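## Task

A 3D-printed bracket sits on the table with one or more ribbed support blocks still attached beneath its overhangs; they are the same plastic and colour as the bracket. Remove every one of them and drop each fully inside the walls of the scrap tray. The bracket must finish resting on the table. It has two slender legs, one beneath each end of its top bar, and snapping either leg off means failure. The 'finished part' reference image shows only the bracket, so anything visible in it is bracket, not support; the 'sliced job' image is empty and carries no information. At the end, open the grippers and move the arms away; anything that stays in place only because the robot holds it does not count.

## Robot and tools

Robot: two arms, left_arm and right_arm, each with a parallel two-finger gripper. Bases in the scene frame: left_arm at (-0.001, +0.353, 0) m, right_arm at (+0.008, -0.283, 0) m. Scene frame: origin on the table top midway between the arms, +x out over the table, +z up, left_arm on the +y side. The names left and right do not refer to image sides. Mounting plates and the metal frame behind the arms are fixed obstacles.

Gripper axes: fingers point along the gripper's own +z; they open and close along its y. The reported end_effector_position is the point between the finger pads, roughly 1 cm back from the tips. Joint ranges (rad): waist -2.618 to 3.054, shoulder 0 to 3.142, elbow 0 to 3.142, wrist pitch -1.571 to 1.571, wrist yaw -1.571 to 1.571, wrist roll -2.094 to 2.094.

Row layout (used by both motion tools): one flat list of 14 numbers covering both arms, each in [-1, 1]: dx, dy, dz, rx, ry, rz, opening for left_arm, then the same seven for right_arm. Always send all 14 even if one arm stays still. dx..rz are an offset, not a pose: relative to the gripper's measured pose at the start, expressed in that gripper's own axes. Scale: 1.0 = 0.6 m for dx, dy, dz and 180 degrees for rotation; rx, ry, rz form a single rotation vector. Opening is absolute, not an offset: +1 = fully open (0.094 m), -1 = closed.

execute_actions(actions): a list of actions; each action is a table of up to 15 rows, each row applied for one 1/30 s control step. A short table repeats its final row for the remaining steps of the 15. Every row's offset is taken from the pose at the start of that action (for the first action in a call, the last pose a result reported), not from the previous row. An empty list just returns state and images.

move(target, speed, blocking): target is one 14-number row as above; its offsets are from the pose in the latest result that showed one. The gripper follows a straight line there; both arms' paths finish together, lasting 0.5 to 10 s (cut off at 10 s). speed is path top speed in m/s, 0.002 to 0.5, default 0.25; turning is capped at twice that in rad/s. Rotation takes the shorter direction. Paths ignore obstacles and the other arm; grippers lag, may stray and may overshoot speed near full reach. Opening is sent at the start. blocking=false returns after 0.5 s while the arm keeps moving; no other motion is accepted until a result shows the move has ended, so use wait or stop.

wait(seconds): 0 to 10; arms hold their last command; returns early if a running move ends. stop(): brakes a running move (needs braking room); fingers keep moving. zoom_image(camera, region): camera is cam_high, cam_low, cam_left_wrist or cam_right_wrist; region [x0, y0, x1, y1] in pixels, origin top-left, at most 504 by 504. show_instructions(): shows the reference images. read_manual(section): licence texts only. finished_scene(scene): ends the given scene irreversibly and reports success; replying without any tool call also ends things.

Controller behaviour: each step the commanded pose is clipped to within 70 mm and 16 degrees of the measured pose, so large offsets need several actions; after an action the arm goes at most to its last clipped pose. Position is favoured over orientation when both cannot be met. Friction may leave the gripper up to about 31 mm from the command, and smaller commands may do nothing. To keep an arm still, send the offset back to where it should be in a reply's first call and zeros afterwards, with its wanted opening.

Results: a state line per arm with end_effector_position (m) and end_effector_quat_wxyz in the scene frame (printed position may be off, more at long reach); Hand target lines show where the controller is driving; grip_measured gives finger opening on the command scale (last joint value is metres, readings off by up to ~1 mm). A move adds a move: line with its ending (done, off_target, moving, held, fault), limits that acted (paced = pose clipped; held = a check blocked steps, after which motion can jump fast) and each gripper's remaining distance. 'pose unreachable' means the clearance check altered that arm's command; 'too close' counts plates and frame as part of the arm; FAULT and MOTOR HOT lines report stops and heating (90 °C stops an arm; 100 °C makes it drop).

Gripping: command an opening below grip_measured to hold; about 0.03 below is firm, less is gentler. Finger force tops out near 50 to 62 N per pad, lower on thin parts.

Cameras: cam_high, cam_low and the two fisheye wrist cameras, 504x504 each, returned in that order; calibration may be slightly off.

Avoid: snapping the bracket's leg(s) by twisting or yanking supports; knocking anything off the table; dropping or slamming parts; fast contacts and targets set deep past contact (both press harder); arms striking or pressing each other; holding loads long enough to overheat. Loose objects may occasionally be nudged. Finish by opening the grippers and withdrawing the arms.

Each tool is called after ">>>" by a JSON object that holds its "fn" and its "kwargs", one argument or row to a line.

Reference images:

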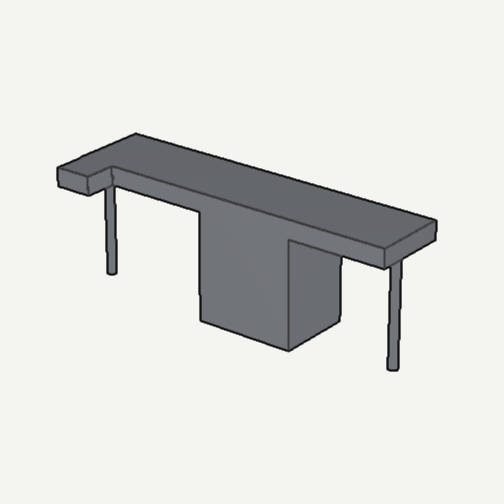

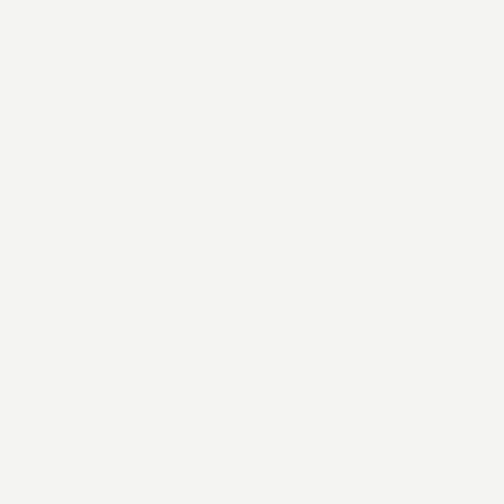

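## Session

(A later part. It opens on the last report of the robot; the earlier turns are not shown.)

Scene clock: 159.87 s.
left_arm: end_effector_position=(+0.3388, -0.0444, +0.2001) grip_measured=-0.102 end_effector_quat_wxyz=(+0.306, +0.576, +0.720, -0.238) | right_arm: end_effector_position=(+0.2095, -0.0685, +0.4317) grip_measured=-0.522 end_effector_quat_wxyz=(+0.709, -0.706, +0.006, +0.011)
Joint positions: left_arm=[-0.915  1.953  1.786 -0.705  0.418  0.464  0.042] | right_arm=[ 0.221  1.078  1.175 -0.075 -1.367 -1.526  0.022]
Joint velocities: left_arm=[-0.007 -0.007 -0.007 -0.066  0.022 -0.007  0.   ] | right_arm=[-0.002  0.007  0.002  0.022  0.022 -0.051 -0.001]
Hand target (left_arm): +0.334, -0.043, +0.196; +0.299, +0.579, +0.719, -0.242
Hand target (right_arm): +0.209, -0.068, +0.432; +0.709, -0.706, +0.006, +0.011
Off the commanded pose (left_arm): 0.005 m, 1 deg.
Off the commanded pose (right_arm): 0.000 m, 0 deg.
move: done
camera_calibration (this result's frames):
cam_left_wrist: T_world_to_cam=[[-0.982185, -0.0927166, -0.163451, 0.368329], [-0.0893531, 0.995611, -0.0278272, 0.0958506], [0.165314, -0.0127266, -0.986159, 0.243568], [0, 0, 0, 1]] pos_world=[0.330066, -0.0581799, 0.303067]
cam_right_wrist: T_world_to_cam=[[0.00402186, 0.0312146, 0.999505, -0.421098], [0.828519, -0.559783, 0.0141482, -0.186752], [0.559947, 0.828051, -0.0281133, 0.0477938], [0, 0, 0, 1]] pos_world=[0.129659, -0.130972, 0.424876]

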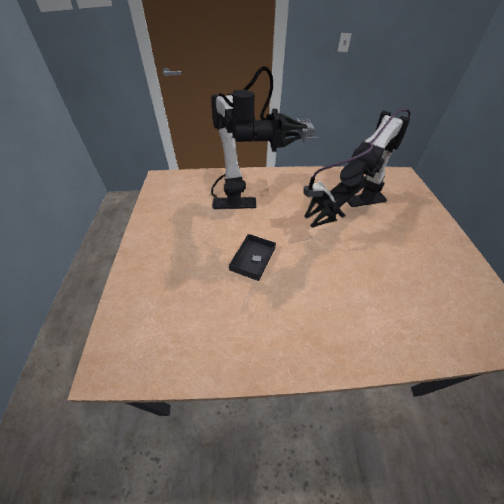

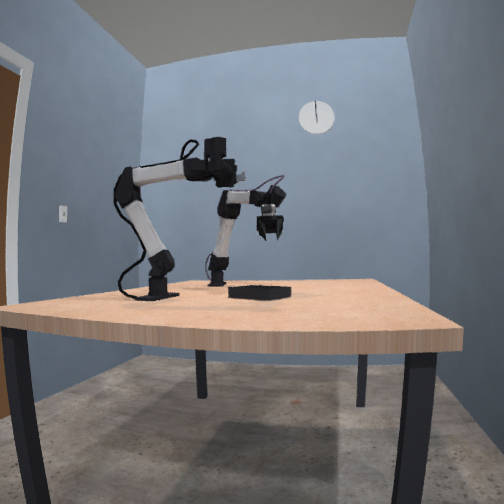

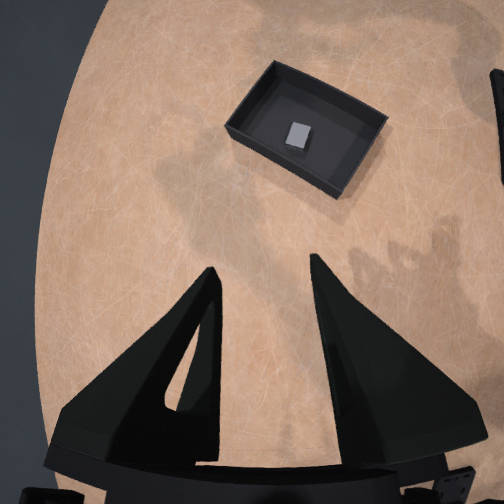

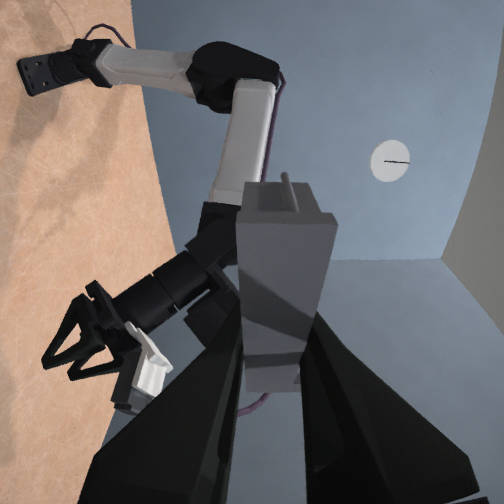

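>>> {"fn": "move", "kwargs": {
  "target": [0.069,-0.024,-0.19,-0.139,-0.249,0.495,-0.05,0.1,0,0,0,0,0,-0.6],
  "speed": 0.35
}}

>>> {"fn": "move", "kwargs": {
  "target": [0,0,0,0,0,0,-0.05,0.11,0.3,0.065,0,0.01,0,-0.6]
}}

Scene clock: 170.73 s.
left_arm: end_effector_position=(+0.2999, +0.0580, +0.2586) grip_measured=-0.052 end_effector_quat_wxyz=(+0.710, +0.704, -0.003, +0.011) | right_arm: end_effector_position=(+0.2629, -0.0672, +0.4261) grip_measured=-0.522 end_effector_quat_wxyz=(+0.708, -0.706, +0.008, +0.012)
Joint positions: left_arm=[-0.577  1.603  0.86   0.765  1.167  1.57   0.045] | right_arm=[ 0.183  1.267  1.263  0.02  -1.406 -1.526  0.022]
Joint velocities: left_arm=[ 0.012  0.002 -0.037  0.022  0.007  0.007 -0.001] | right_arm=[-0.007 -0.012 -0.012  0.007 -0.037 -0.037  0.001]
Hand target (left_arm): +0.300, +0.060, +0.250; +0.708, +0.706, +0.002, +0.003
Hand target (right_arm): +0.269, -0.068, +0.428; +0.708, -0.706, +0.006, +0.011
Off the commanded pose (left_arm): 0.009 m, 1 deg.
Off the commanded pose (right_arm): 0.008 m, 0 deg.
move: done
camera_calibration (this result's frames):
cam_left_wrist: T_world_to_cam=[[0.219511, -0.0198646, -0.975408, 0.194512], [0.70283, 0.696634, 0.143981, -0.272624], [0.676642, -0.717152, 0.16688, -0.1016], [0, 0, 0, 1]] pos_world=[0.217658, 0.12092, 0.245936]
cam_right_wrist: T_world_to_cam=[[0.00835297, 0.0327935, 0.999427, -0.416805], [0.828998, -0.559136, 0.011418, -0.22916], [0.55919, 0.828427, -0.0318562, 0.0185257], [0, 0, 0, 1]] pos_world=[0.183095, -0.12981, 0.419773]

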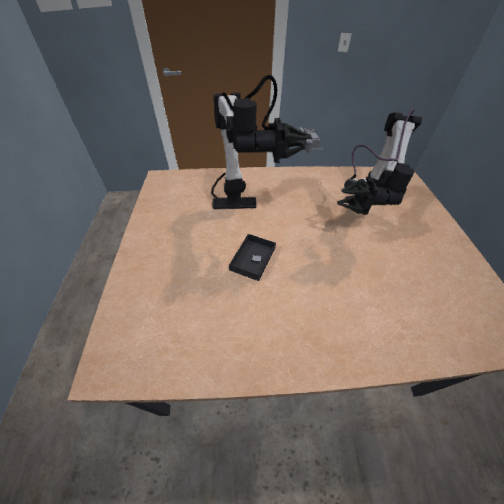

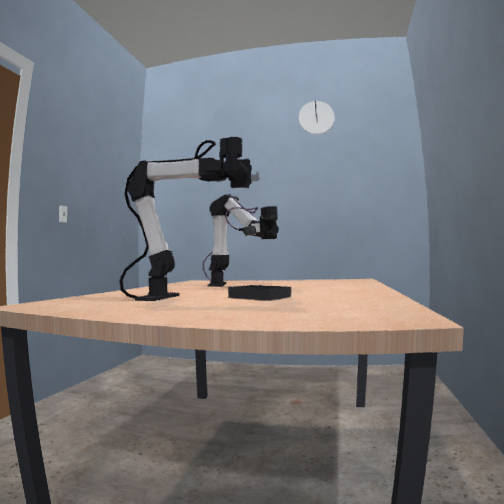

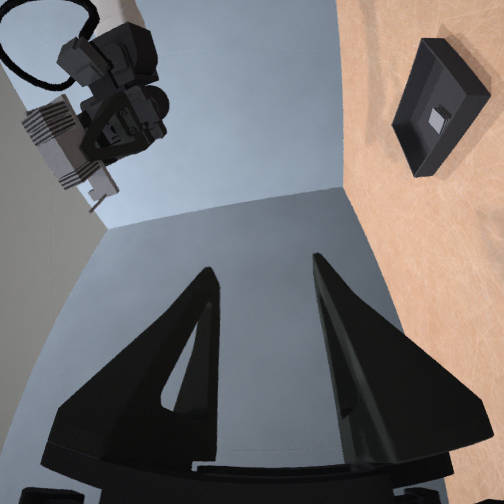

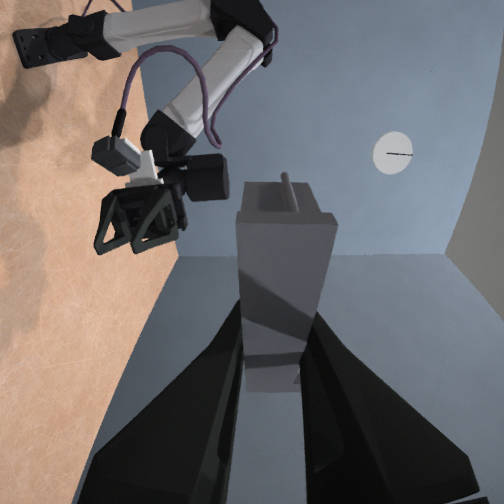

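Scene clock: 172.53 s.
left_arm: end_effector_position=(+0.2999, +0.0580, +0.2586) grip_measured=-0.052 end_effector_quat_wxyz=(+0.710, +0.704, -0.003, +0.011) | right_arm: end_effector_position=(+0.3164, -0.0311, +0.2616) grip_measured=-0.522 end_effector_quat_wxyz=(+0.711, -0.703, -0.001, -0.019)
Joint positions: left_arm=[-0.577  1.603  0.86   0.765  1.167  1.57   0.045] | right_arm=[ 0.271  1.57   0.827  0.789 -1.286 -1.556  0.022]
Joint velocities: left_arm=[-0.012  0.002  0.007 -0.051  0.022  0.007  0.   ] | right_arm=[ 0.017  0.002 -0.012  0.066 -0.037  0.007 -0.   ]
Hand target (left_arm): +0.300, +0.058, +0.259; +0.710, +0.704, -0.002, +0.011
Hand target (right_arm): +0.317, -0.028, +0.243; +0.707, -0.707, +0.019, +0.001
Off the commanded pose (left_arm): 0.000 m, 0 deg.
Off the commanded pose (right_arm): 0.019 m, 3 deg.
move: off_target (right_arm)
camera_calibration (this result's frames):
cam_left_wrist: T_world_to_cam=[[0.219511, -0.0198646, -0.975408, 0.194512], [0.70283, 0.696634, 0.143981, -0.272624], [0.676642, -0.717152, 0.16688, -0.1016], [0, 0, 0, 1]] pos_world=[0.217658, 0.12092, 0.245936]
cam_right_wrist: T_world_to_cam=[[-0.048286, 0.0237535, 0.998551, -0.236188], [0.808465, -0.586149, 0.0530375, -0.256668], [0.58656, 0.809855, 0.00909894, -0.0664629], [0, 0, 0, 1]] pos_world=[0.235087, -0.0910099, 0.250064]

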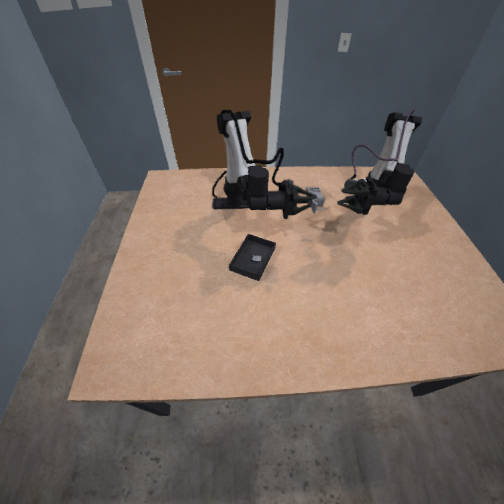

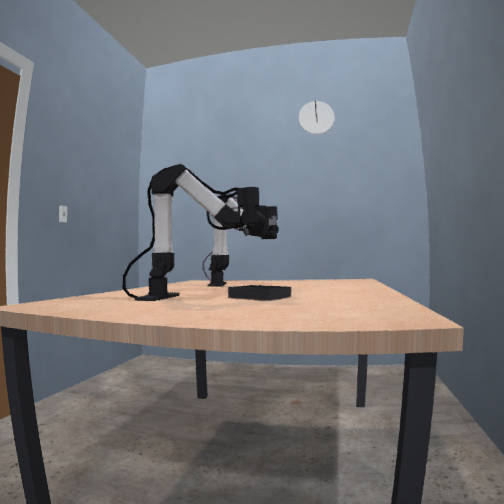

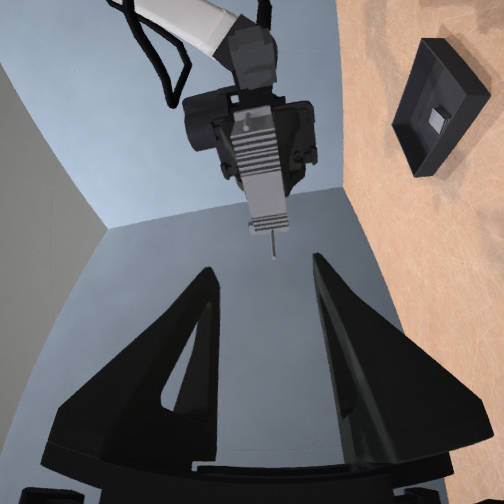

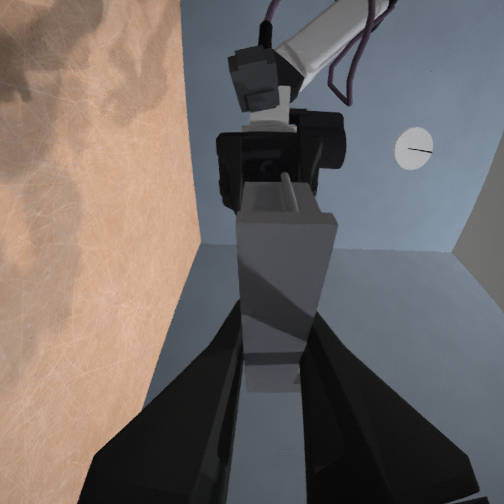

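>>> {"fn": "zoom_image", "kwargs": {
  "camera": "cam_left_wrist",
  "region": [190, 95, 350, 265]
}}

>>> {"fn": "zoom_image", "kwargs": {
  "camera": "cam_high",
  "region": [290, 175, 350, 225]
}}

Region (190, 95, 350, 265) of cam_left_wrist's 504x504 image, scaled by 2.965, with more detail than that image has; it fills the left 474 columns of this view, and the rest is white.

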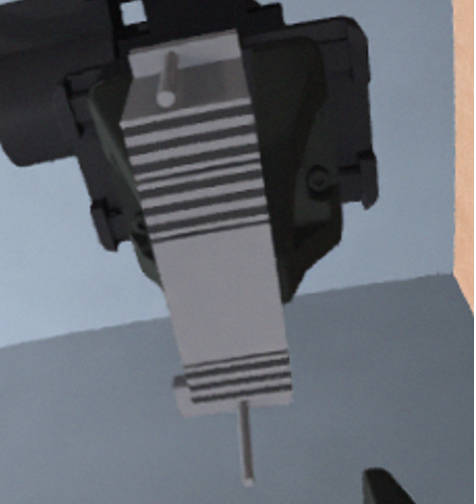

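Region (290, 175, 350, 225) of cam_high's 504x504 image, scaled by 8.400, with more detail than that image has.

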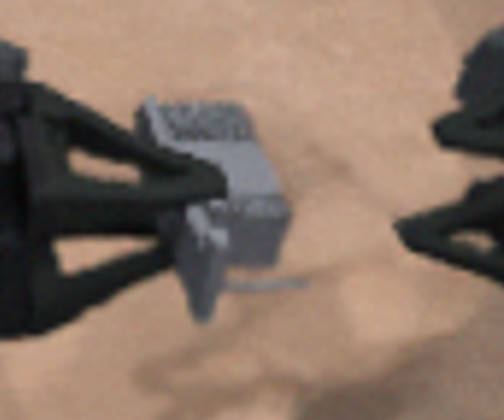

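>>> {"fn": "move", "kwargs": {
  "target": [-0.058,-0.002,0.06,0,0,0,-0.05,0,0,0,0,0,0,-0.6],
  "speed": 0.08
}}

>>> {"fn": "zoom_image", "kwargs": {
  "camera": "cam_high",
  "region": [290, 170, 350, 220]
}}

Scene clock: 180.87 s.
left_arm: end_effector_position=(+0.2689, +0.0202, +0.2565) grip_measured=-0.052 end_effector_quat_wxyz=(+0.709, +0.705, -0.004, +0.007) | right_arm: end_effector_position=(+0.3163, -0.0311, +0.2624) grip_measured=-0.522 end_effector_quat_wxyz=(+0.712, -0.702, -0.002, -0.020)
Joint positions: left_arm=[-0.725  1.57   0.82   0.763  1.028  1.576  0.045] | right_arm=[ 0.271  1.57   0.827  0.795 -1.286 -1.551  0.022]
Joint velocities: left_arm=[ 0.002 -0.002 -0.002  0.095  0.007 -0.051 -0.   ] | right_arm=[-0.017  0.002 -0.007 -0.037  0.066 -0.037 -0.   ]
Hand target (left_arm): +0.266, +0.021, +0.257; +0.709, +0.705, -0.003, +0.011
Hand target (right_arm): +0.316, -0.031, +0.262; +0.711, -0.702, -0.001, -0.019
Off the commanded pose (left_arm): 0.004 m, 1 deg.
Off the commanded pose (right_arm): 0.001 m, 0 deg.
move: done
camera_calibration (this result's frames):
cam_left_wrist: T_world_to_cam=[[0.21656, -0.020193, -0.976061, 0.199521], [0.709046, 0.690504, 0.143031, -0.225524], [0.671086, -0.723046, 0.163853, -0.104963], [0, 0, 0, 1]] pos_world=[0.187138, 0.0838614, 0.2442]
cam_right_wrist: T_world_to_cam=[[-0.0503594, 0.0219884, 0.998489, -0.236363], [0.808389, -0.586196, 0.0536805, -0.256831], [0.586491, 0.809871, 0.0117453, -0.0671122], [0, 0, 0, 1]] pos_world=[0.235077, -0.0910039, 0.250581]

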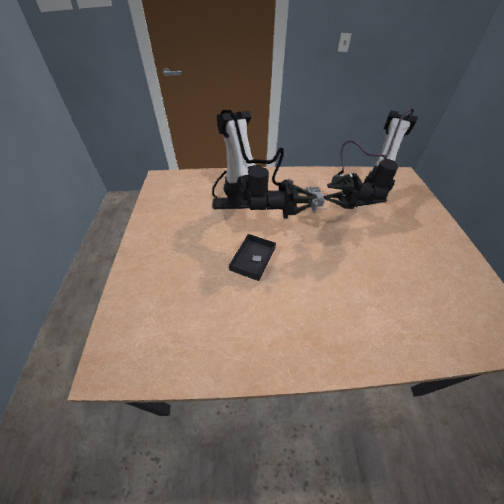

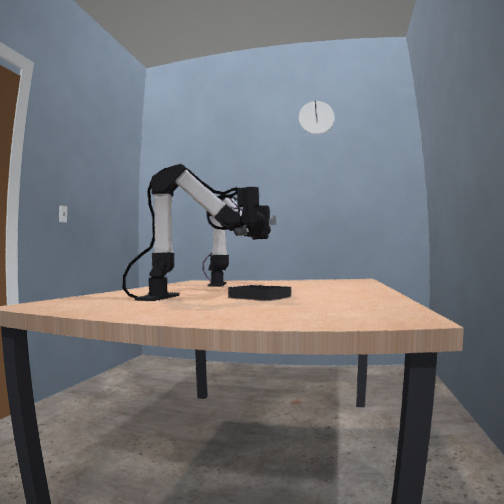

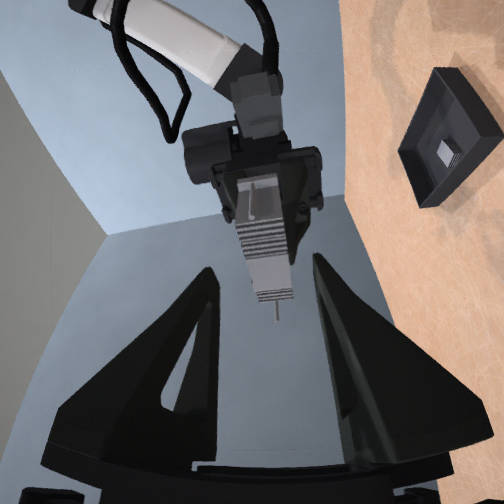

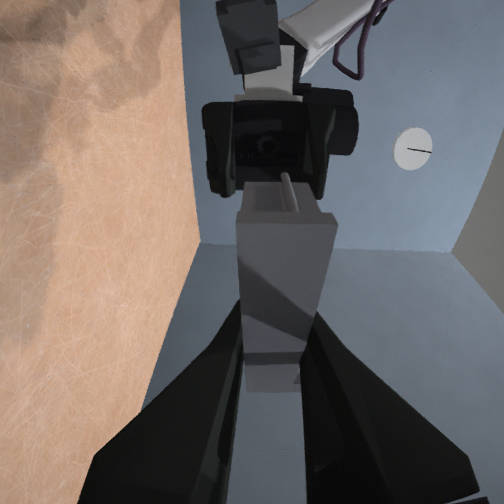

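Region (290, 170, 350, 220) of cam_high's 504x504 image, scaled by 8.400, with more detail than that image has.

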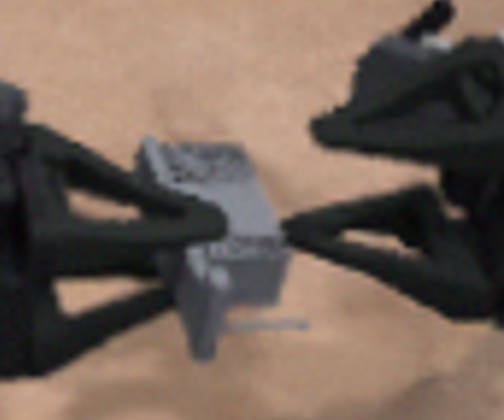

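>>> {"fn": "move", "kwargs": {
  "target": [0.006,0.003,0.068,0,0,0,-0.15,0,0,0,0,0,0,-0.6],
  "speed": 0.04
}}

>>> {"fn": "move", "kwargs": {
  "target": [0,0,0,0,0,0,-0.6,0,0,0,0,0,0,-0.6]
}}

>>> {"fn": "zoom_image", "kwargs": {
  "camera": "cam_high",
  "region": [295, 175, 340, 215]
}}

Scene clock: 188.30 s.
left_arm: end_effector_position=(+0.2692, -0.0160, +0.2557) grip_measured=-0.148 end_effector_quat_wxyz=(+0.708, +0.706, -0.004, +0.002) | right_arm: end_effector_position=(+0.3163, -0.0311, +0.2624) grip_measured=-0.522 end_effector_quat_wxyz=(+0.712, -0.702, -0.002, -0.020)
Joint positions: left_arm=[-0.816  1.648  0.904  0.747  0.943  1.576  0.04 ] | right_arm=[ 0.271  1.57   0.827  0.795 -1.286 -1.551  0.022]
Joint velocities: left_arm=[ 0.022 -0.017 -0.022 -0.037  0.022  0.007 -0.   ] | right_arm=[-0.012 -0.007  0.007  0.022 -0.022 -0.007  0.001]
Hand target (left_arm): +0.272, -0.020, +0.258; +0.709, +0.705, -0.005, +0.007
Hand target (right_arm): +0.316, -0.031, +0.262; +0.712, -0.702, -0.002, -0.020
Off the commanded pose (left_arm): 0.006 m, 1 deg.
Off the commanded pose (right_arm): 0.000 m, 0 deg.
move: done
camera_calibration (this result's frames):
cam_left_wrist: T_world_to_cam=[[0.20899, -0.0171274, -0.977768, 0.20046], [0.714328, 0.685526, 0.140674, -0.20152], [0.667876, -0.727846, 0.155503, -0.128381], [0, 0, 0, 1]] pos_world=[0.1878, 0.0481385, 0.244315]
cam_right_wrist: T_world_to_cam=[[-0.0503594, 0.0219884, 0.998489, -0.236363], [0.808389, -0.586196, 0.0536805, -0.256831], [0.586491, 0.809871, 0.0117453, -0.0671122], [0, 0, 0, 1]] pos_world=[0.235077, -0.0910039, 0.250581]

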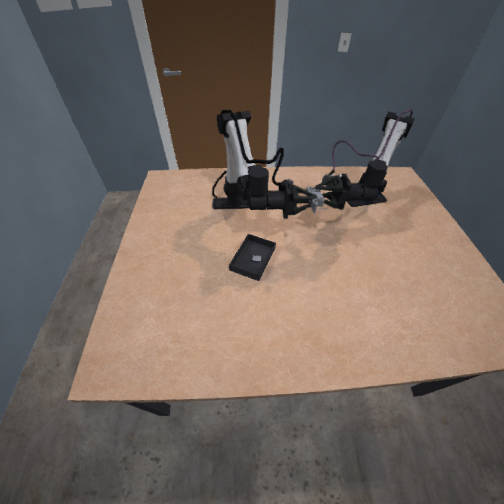

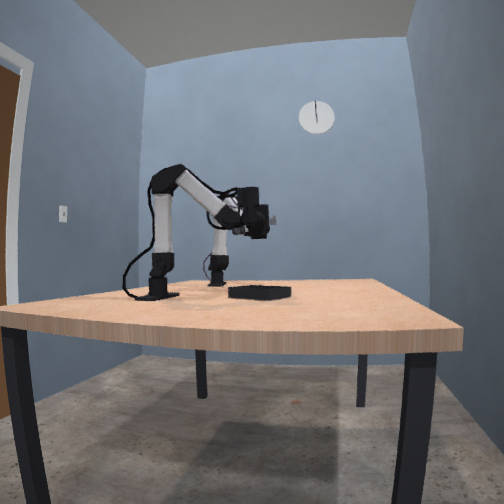

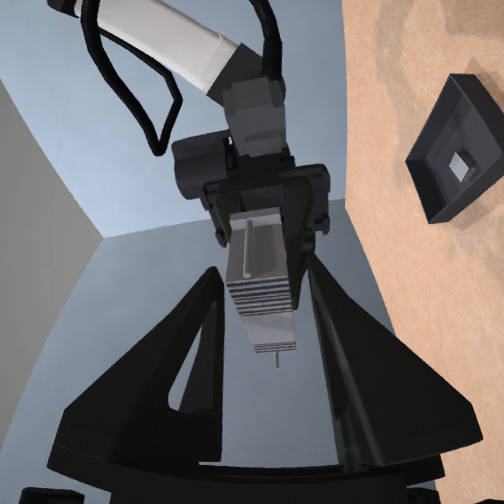

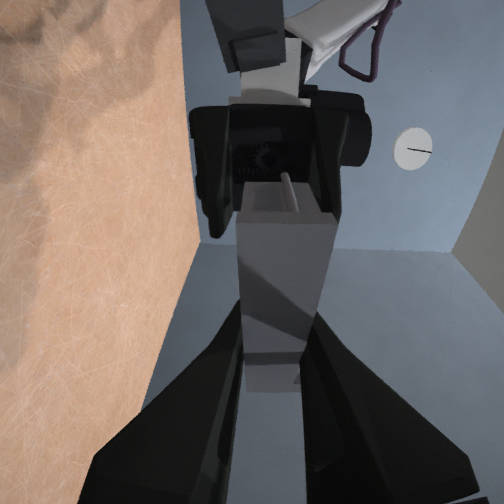

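Scene clock: 188.80 s.
left_arm: end_effector_position=(+0.2692, -0.0160, +0.2561) grip_measured=-0.510 end_effector_quat_wxyz=(+0.708, +0.706, -0.004, +0.002) | right_arm: end_effector_position=(+0.3163, -0.0311, +0.2624) grip_measured=-0.522 end_effector_quat_wxyz=(+0.712, -0.702, -0.003, -0.021)
Joint positions: left_arm=[-0.816  1.648  0.904  0.749  0.943  1.575  0.023] | right_arm=[ 0.271  1.57   0.827  0.795 -1.286 -1.554  0.022]
Joint velocities: left_arm=[-0.022 -0.002  0.007 -0.007 -0.066  0.022 -0.001] | right_arm=[-0.007 -0.007 -0.007  0.007 -0.022 -0.051  0.   ]
Hand target (left_arm): +0.269, -0.016, +0.256; +0.708, +0.706, -0.004, +0.002
Hand target (right_arm): +0.316, -0.031, +0.262; +0.712, -0.702, -0.002, -0.020
Off the commanded pose (left_arm): 0.000 m, 0 deg.
Off the commanded pose (right_arm): 0.000 m, 0 deg.
move: done
camera_calibration (this result's frames):
cam_left_wrist: T_world_to_cam=[[0.209751, -0.018225, -0.977585, 0.200517], [0.71422, 0.685683, 0.14046, -0.20148], [0.667753, -0.727672, 0.156839, -0.128738], [0, 0, 0, 1]] pos_world=[0.187808, 0.0481267, 0.244514]
cam_right_wrist: T_world_to_cam=[[-0.0522747, 0.0221456, 0.998387, -0.235679], [0.808264, -0.586215, 0.0553231, -0.257222], [0.586495, 0.809853, 0.0127447, -0.0673775], [0, 0, 0, 1]] pos_world=[0.2351, -0.0910024, 0.250388]

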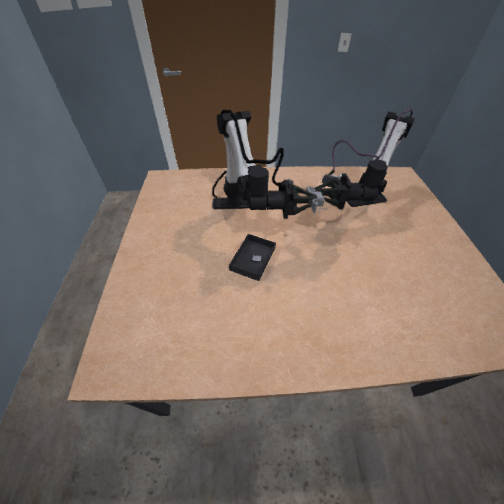

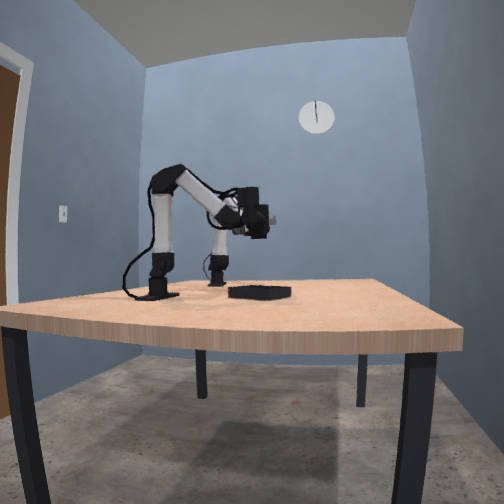

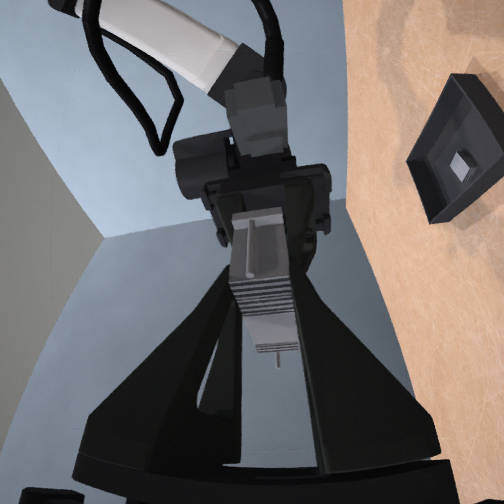

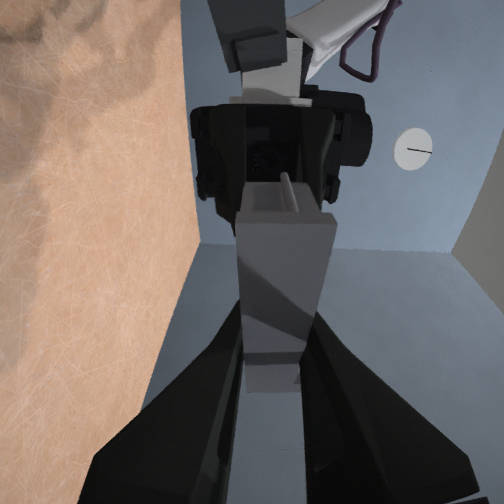

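Region (295, 175, 340, 215) of cam_high's 504x504 image, scaled by 11.200, with more detail than that image has.

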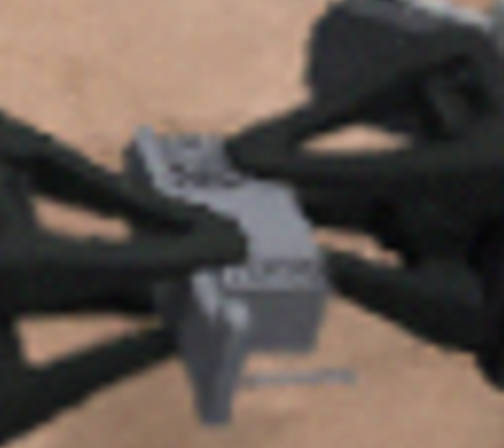

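Centered. Bend, biased strongly toward the column (+x).

>>> {"fn": "move", "kwargs": {
  "target": [0.016,0.005,-0.02,0.05,0,0,-0.6,0,0,0,0,0,0,-0.6],
  "speed": 0.04
}}

Scene clock: 192.80 s.
left_arm: end_effector_position=(+0.2711, -0.0126, +0.2576) grip_measured=-0.510 end_effector_quat_wxyz=(+0.659, +0.752, -0.018, -0.004) | right_arm: end_effector_position=(+0.3176, -0.0301, +0.2636) grip_measured=-0.522 end_effector_quat_wxyz=(+0.713, -0.701, -0.004, -0.029)
Joint positions: left_arm=[-0.8    1.602  1.041  0.323  0.974  1.787  0.023] | right_arm=[ 0.274  1.57   0.827  0.803 -1.273 -1.56   0.022]
Joint velocities: left_arm=[-0.012 -0.002  0.022 -0.095 -0.007  0.037  0.001] | right_arm=[ 0.002  0.002  0.002 -0.037  0.022 -0.007 -0.001]
Hand target (left_arm): +0.278, -0.004, +0.259; +0.652, +0.758, -0.004, +0.002
Hand target (right_arm): +0.316, -0.031, +0.262; +0.712, -0.702, -0.003, -0.021
Off the commanded pose (left_arm): 0.012 m, 2 deg.
Off the commanded pose (right_arm): 0.002 m, 1 deg.
move: off_target (left_arm)
camera_calibration (this result's frames):
cam_left_wrist: T_world_to_cam=[[0.22198, 0.108056, -0.969045, 0.197792], [0.731065, 0.639177, 0.238739, -0.235902], [0.645189, -0.761431, 0.0628885, -0.0978468], [0, 0, 0, 1]] pos_world=[0.191683, 0.0549067, 0.254142]
cam_right_wrist: T_world_to_cam=[[-0.0664402, 0.02003, 0.997589, -0.232146], [0.801718, -0.594122, 0.0653241, -0.258466], [0.593998, 0.804125, 0.0234152, -0.0743902], [0, 0, 0, 1]] pos_world=[0.23598, -0.0890912, 0.250213]

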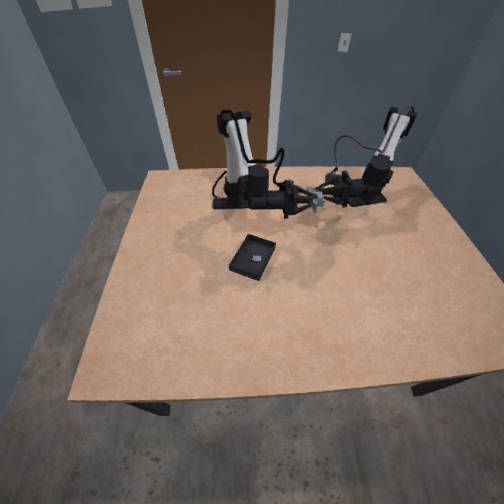

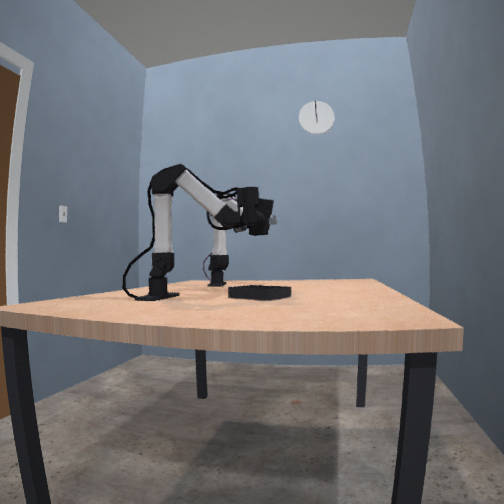

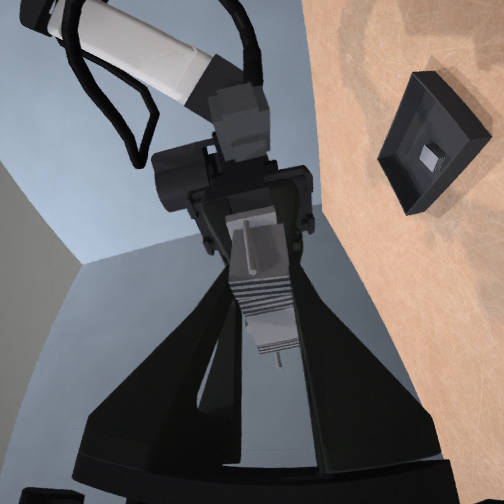

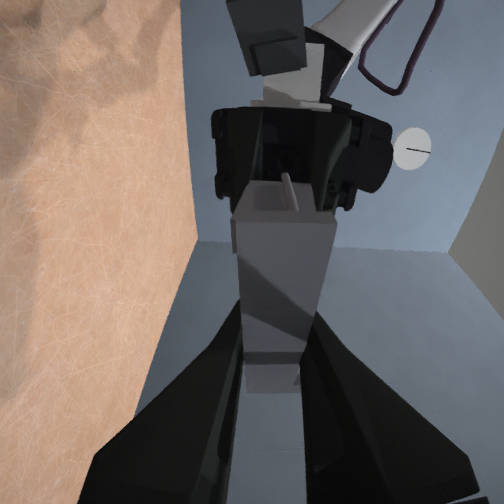

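>>> {"fn": "move", "kwargs": {
  "target": [0.003,-0.012,-0.095,0,0,0,-0.6,-0.002,0,-0.002,0,0,0,-0.6],
  "speed": 0.04
}}

>>> {"fn": "move", "kwargs": {
  "target": [0.05,-0.1,-0.03,0,0,-0.5,-0.6,-0.2,-0.29,-0.07,0,0,0,-0.6],
  "speed": 0.35
}}

Scene clock: 198.33 s.
left_arm: end_effector_position=(+0.2795, +0.0413, +0.2576) grip_measured=-0.516 end_effector_quat_wxyz=(+0.659, +0.752, -0.014, -0.003) | right_arm: end_effector_position=(+0.3179, -0.0294, +0.2642) grip_measured=-0.522 end_effector_quat_wxyz=(+0.713, -0.700, -0.005, -0.032)
Joint positions: left_arm=[-0.648  1.519  0.978  0.239  1.114  1.857  0.023] | right_arm=[ 0.277  1.57   0.827  0.808 -1.268 -1.56   0.022]
Joint velocities: left_arm=[ 0.012  0.022 -0.017 -0.095  0.022  0.022  0.001] | right_arm=[ 0.012 -0.012  0.017 -0.022 -0.125 -0.022  0.001]
Hand target (left_arm): +0.275, +0.045, +0.258; +0.660, +0.751, -0.018, -0.005
Hand target (right_arm): +0.316, -0.031, +0.263; +0.713, -0.701, -0.004, -0.029
Off the commanded pose (left_arm): 0.006 m, 1 deg.
Off the commanded pose (right_arm): 0.002 m, 0 deg.
move: done
camera_calibration (this result's frames):
cam_left_wrist: T_world_to_cam=[[0.216514, 0.109183, -0.970155, 0.191836], [0.726882, 0.645359, 0.234851, -0.274596], [0.65174, -0.756036, 0.0603662, -0.06362], [0, 0, 0, 1]] pos_world=[0.199528, 0.108169, 0.254441]
cam_right_wrist: T_world_to_cam=[[-0.0710699, 0.018627, 0.997297, -0.231304], [0.799594, -0.596665, 0.0681252, -0.258492], [0.596321, 0.802274, 0.0275109, -0.0769926], [0, 0, 0, 1]] pos_world=[0.236162, -0.0881556, 0.250407]

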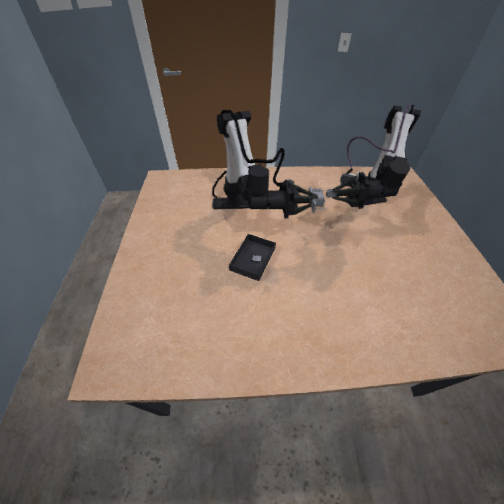

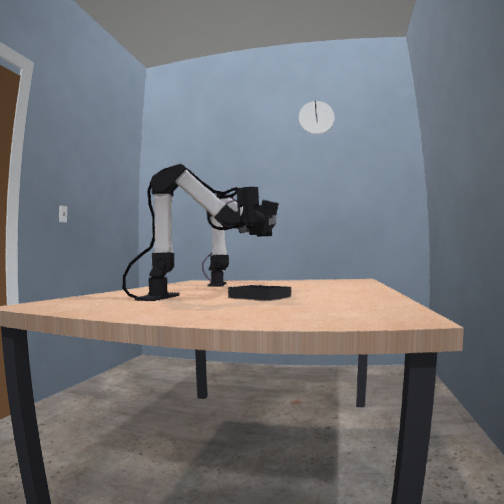

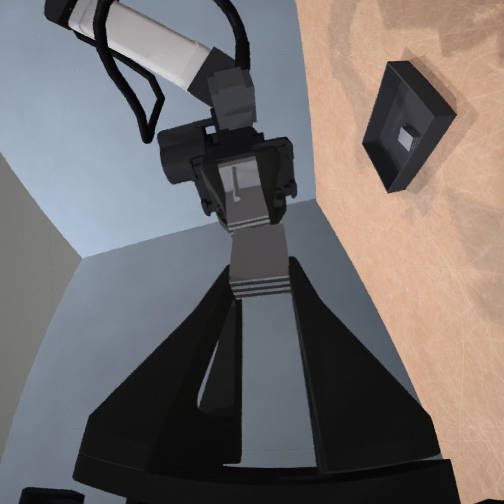

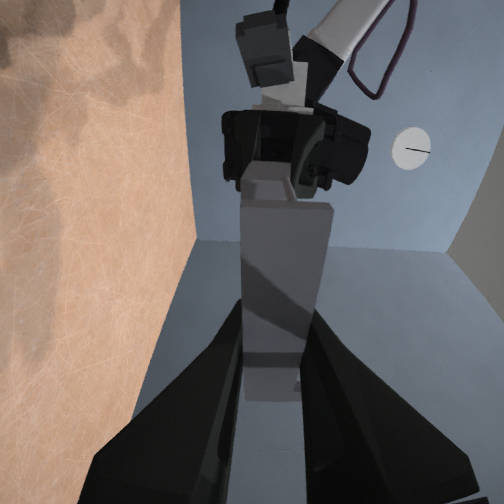

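Scene clock: 201.27 s.
left_arm: end_effector_position=(+0.3110, +0.0642, +0.2083) grip_measured=-0.516 end_effector_quat_wxyz=(+0.470, +0.546, +0.518, -0.462) | right_arm: end_effector_position=(+0.1978, -0.0659, +0.4272) grip_measured=-0.522 end_effector_quat_wxyz=(+0.713, -0.701, +0.003, -0.023)
Joint positions: left_arm=[-0.546  1.667  0.938  0.353  1.205  0.387  0.023] | right_arm=[ 0.256  1.002  1.1   -0.036 -1.29  -1.539  0.022]
Joint velocities: left_arm=[-0.002 -0.012 -0.002  0.022 -0.037 -0.037 -0.001] | right_arm=[-0.002 -0.007  0.002 -0.051  0.037 -0.037  0.001]
Hand target (left_arm): +0.311, +0.067, +0.201; +0.464, +0.541, +0.522, -0.469
Hand target (right_arm): +0.192, -0.069, +0.435; +0.714, -0.700, -0.005, -0.032
Off the commanded pose (left_arm): 0.008 m, 1 deg.
Off the commanded pose (right_arm): 0.012 m, 1 deg.
move: off_target (right_arm)
camera_calibration (this result's frames):
cam_left_wrist: T_world_to_cam=[[-0.971654, 0.0341625, -0.233927, 0.355644], [0.174508, 0.771186, -0.612224, 0.0395067], [0.159486, -0.635692, -0.755288, 0.251372], [0, 0, 0, 1]] pos_world=[0.298578, 0.117179, 0.29724]
cam_right_wrist: T_world_to_cam=[[-0.0472351, 0.0199695, 0.998684, -0.406959], [0.802343, -0.594778, 0.0498418, -0.187953], [0.594991, 0.803642, 0.012072, 0.0263517], [0, 0, 0, 1]] pos_world=[0.115901, -0.124841, 0.415474]

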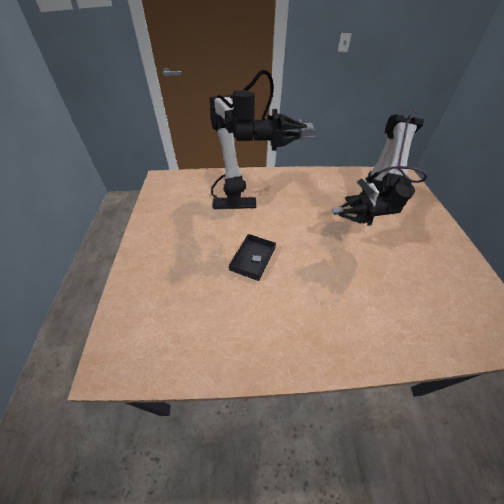

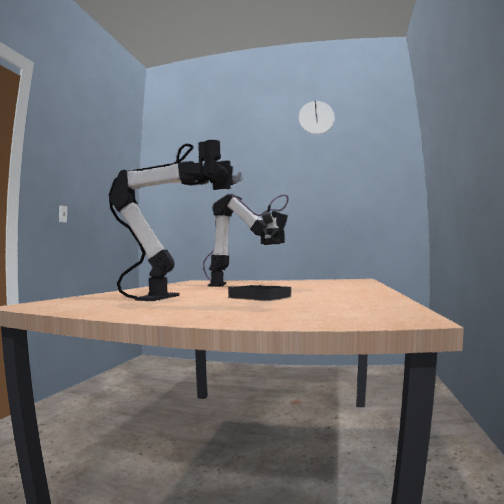

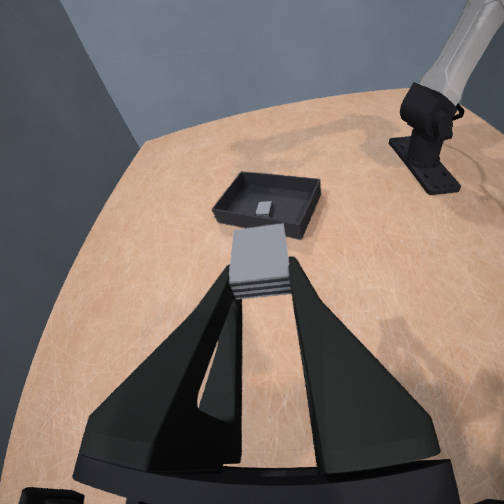

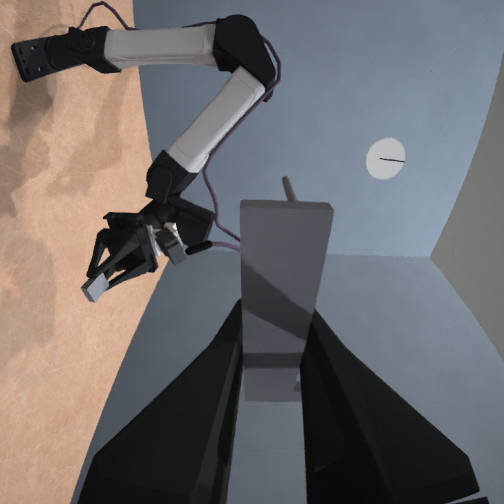

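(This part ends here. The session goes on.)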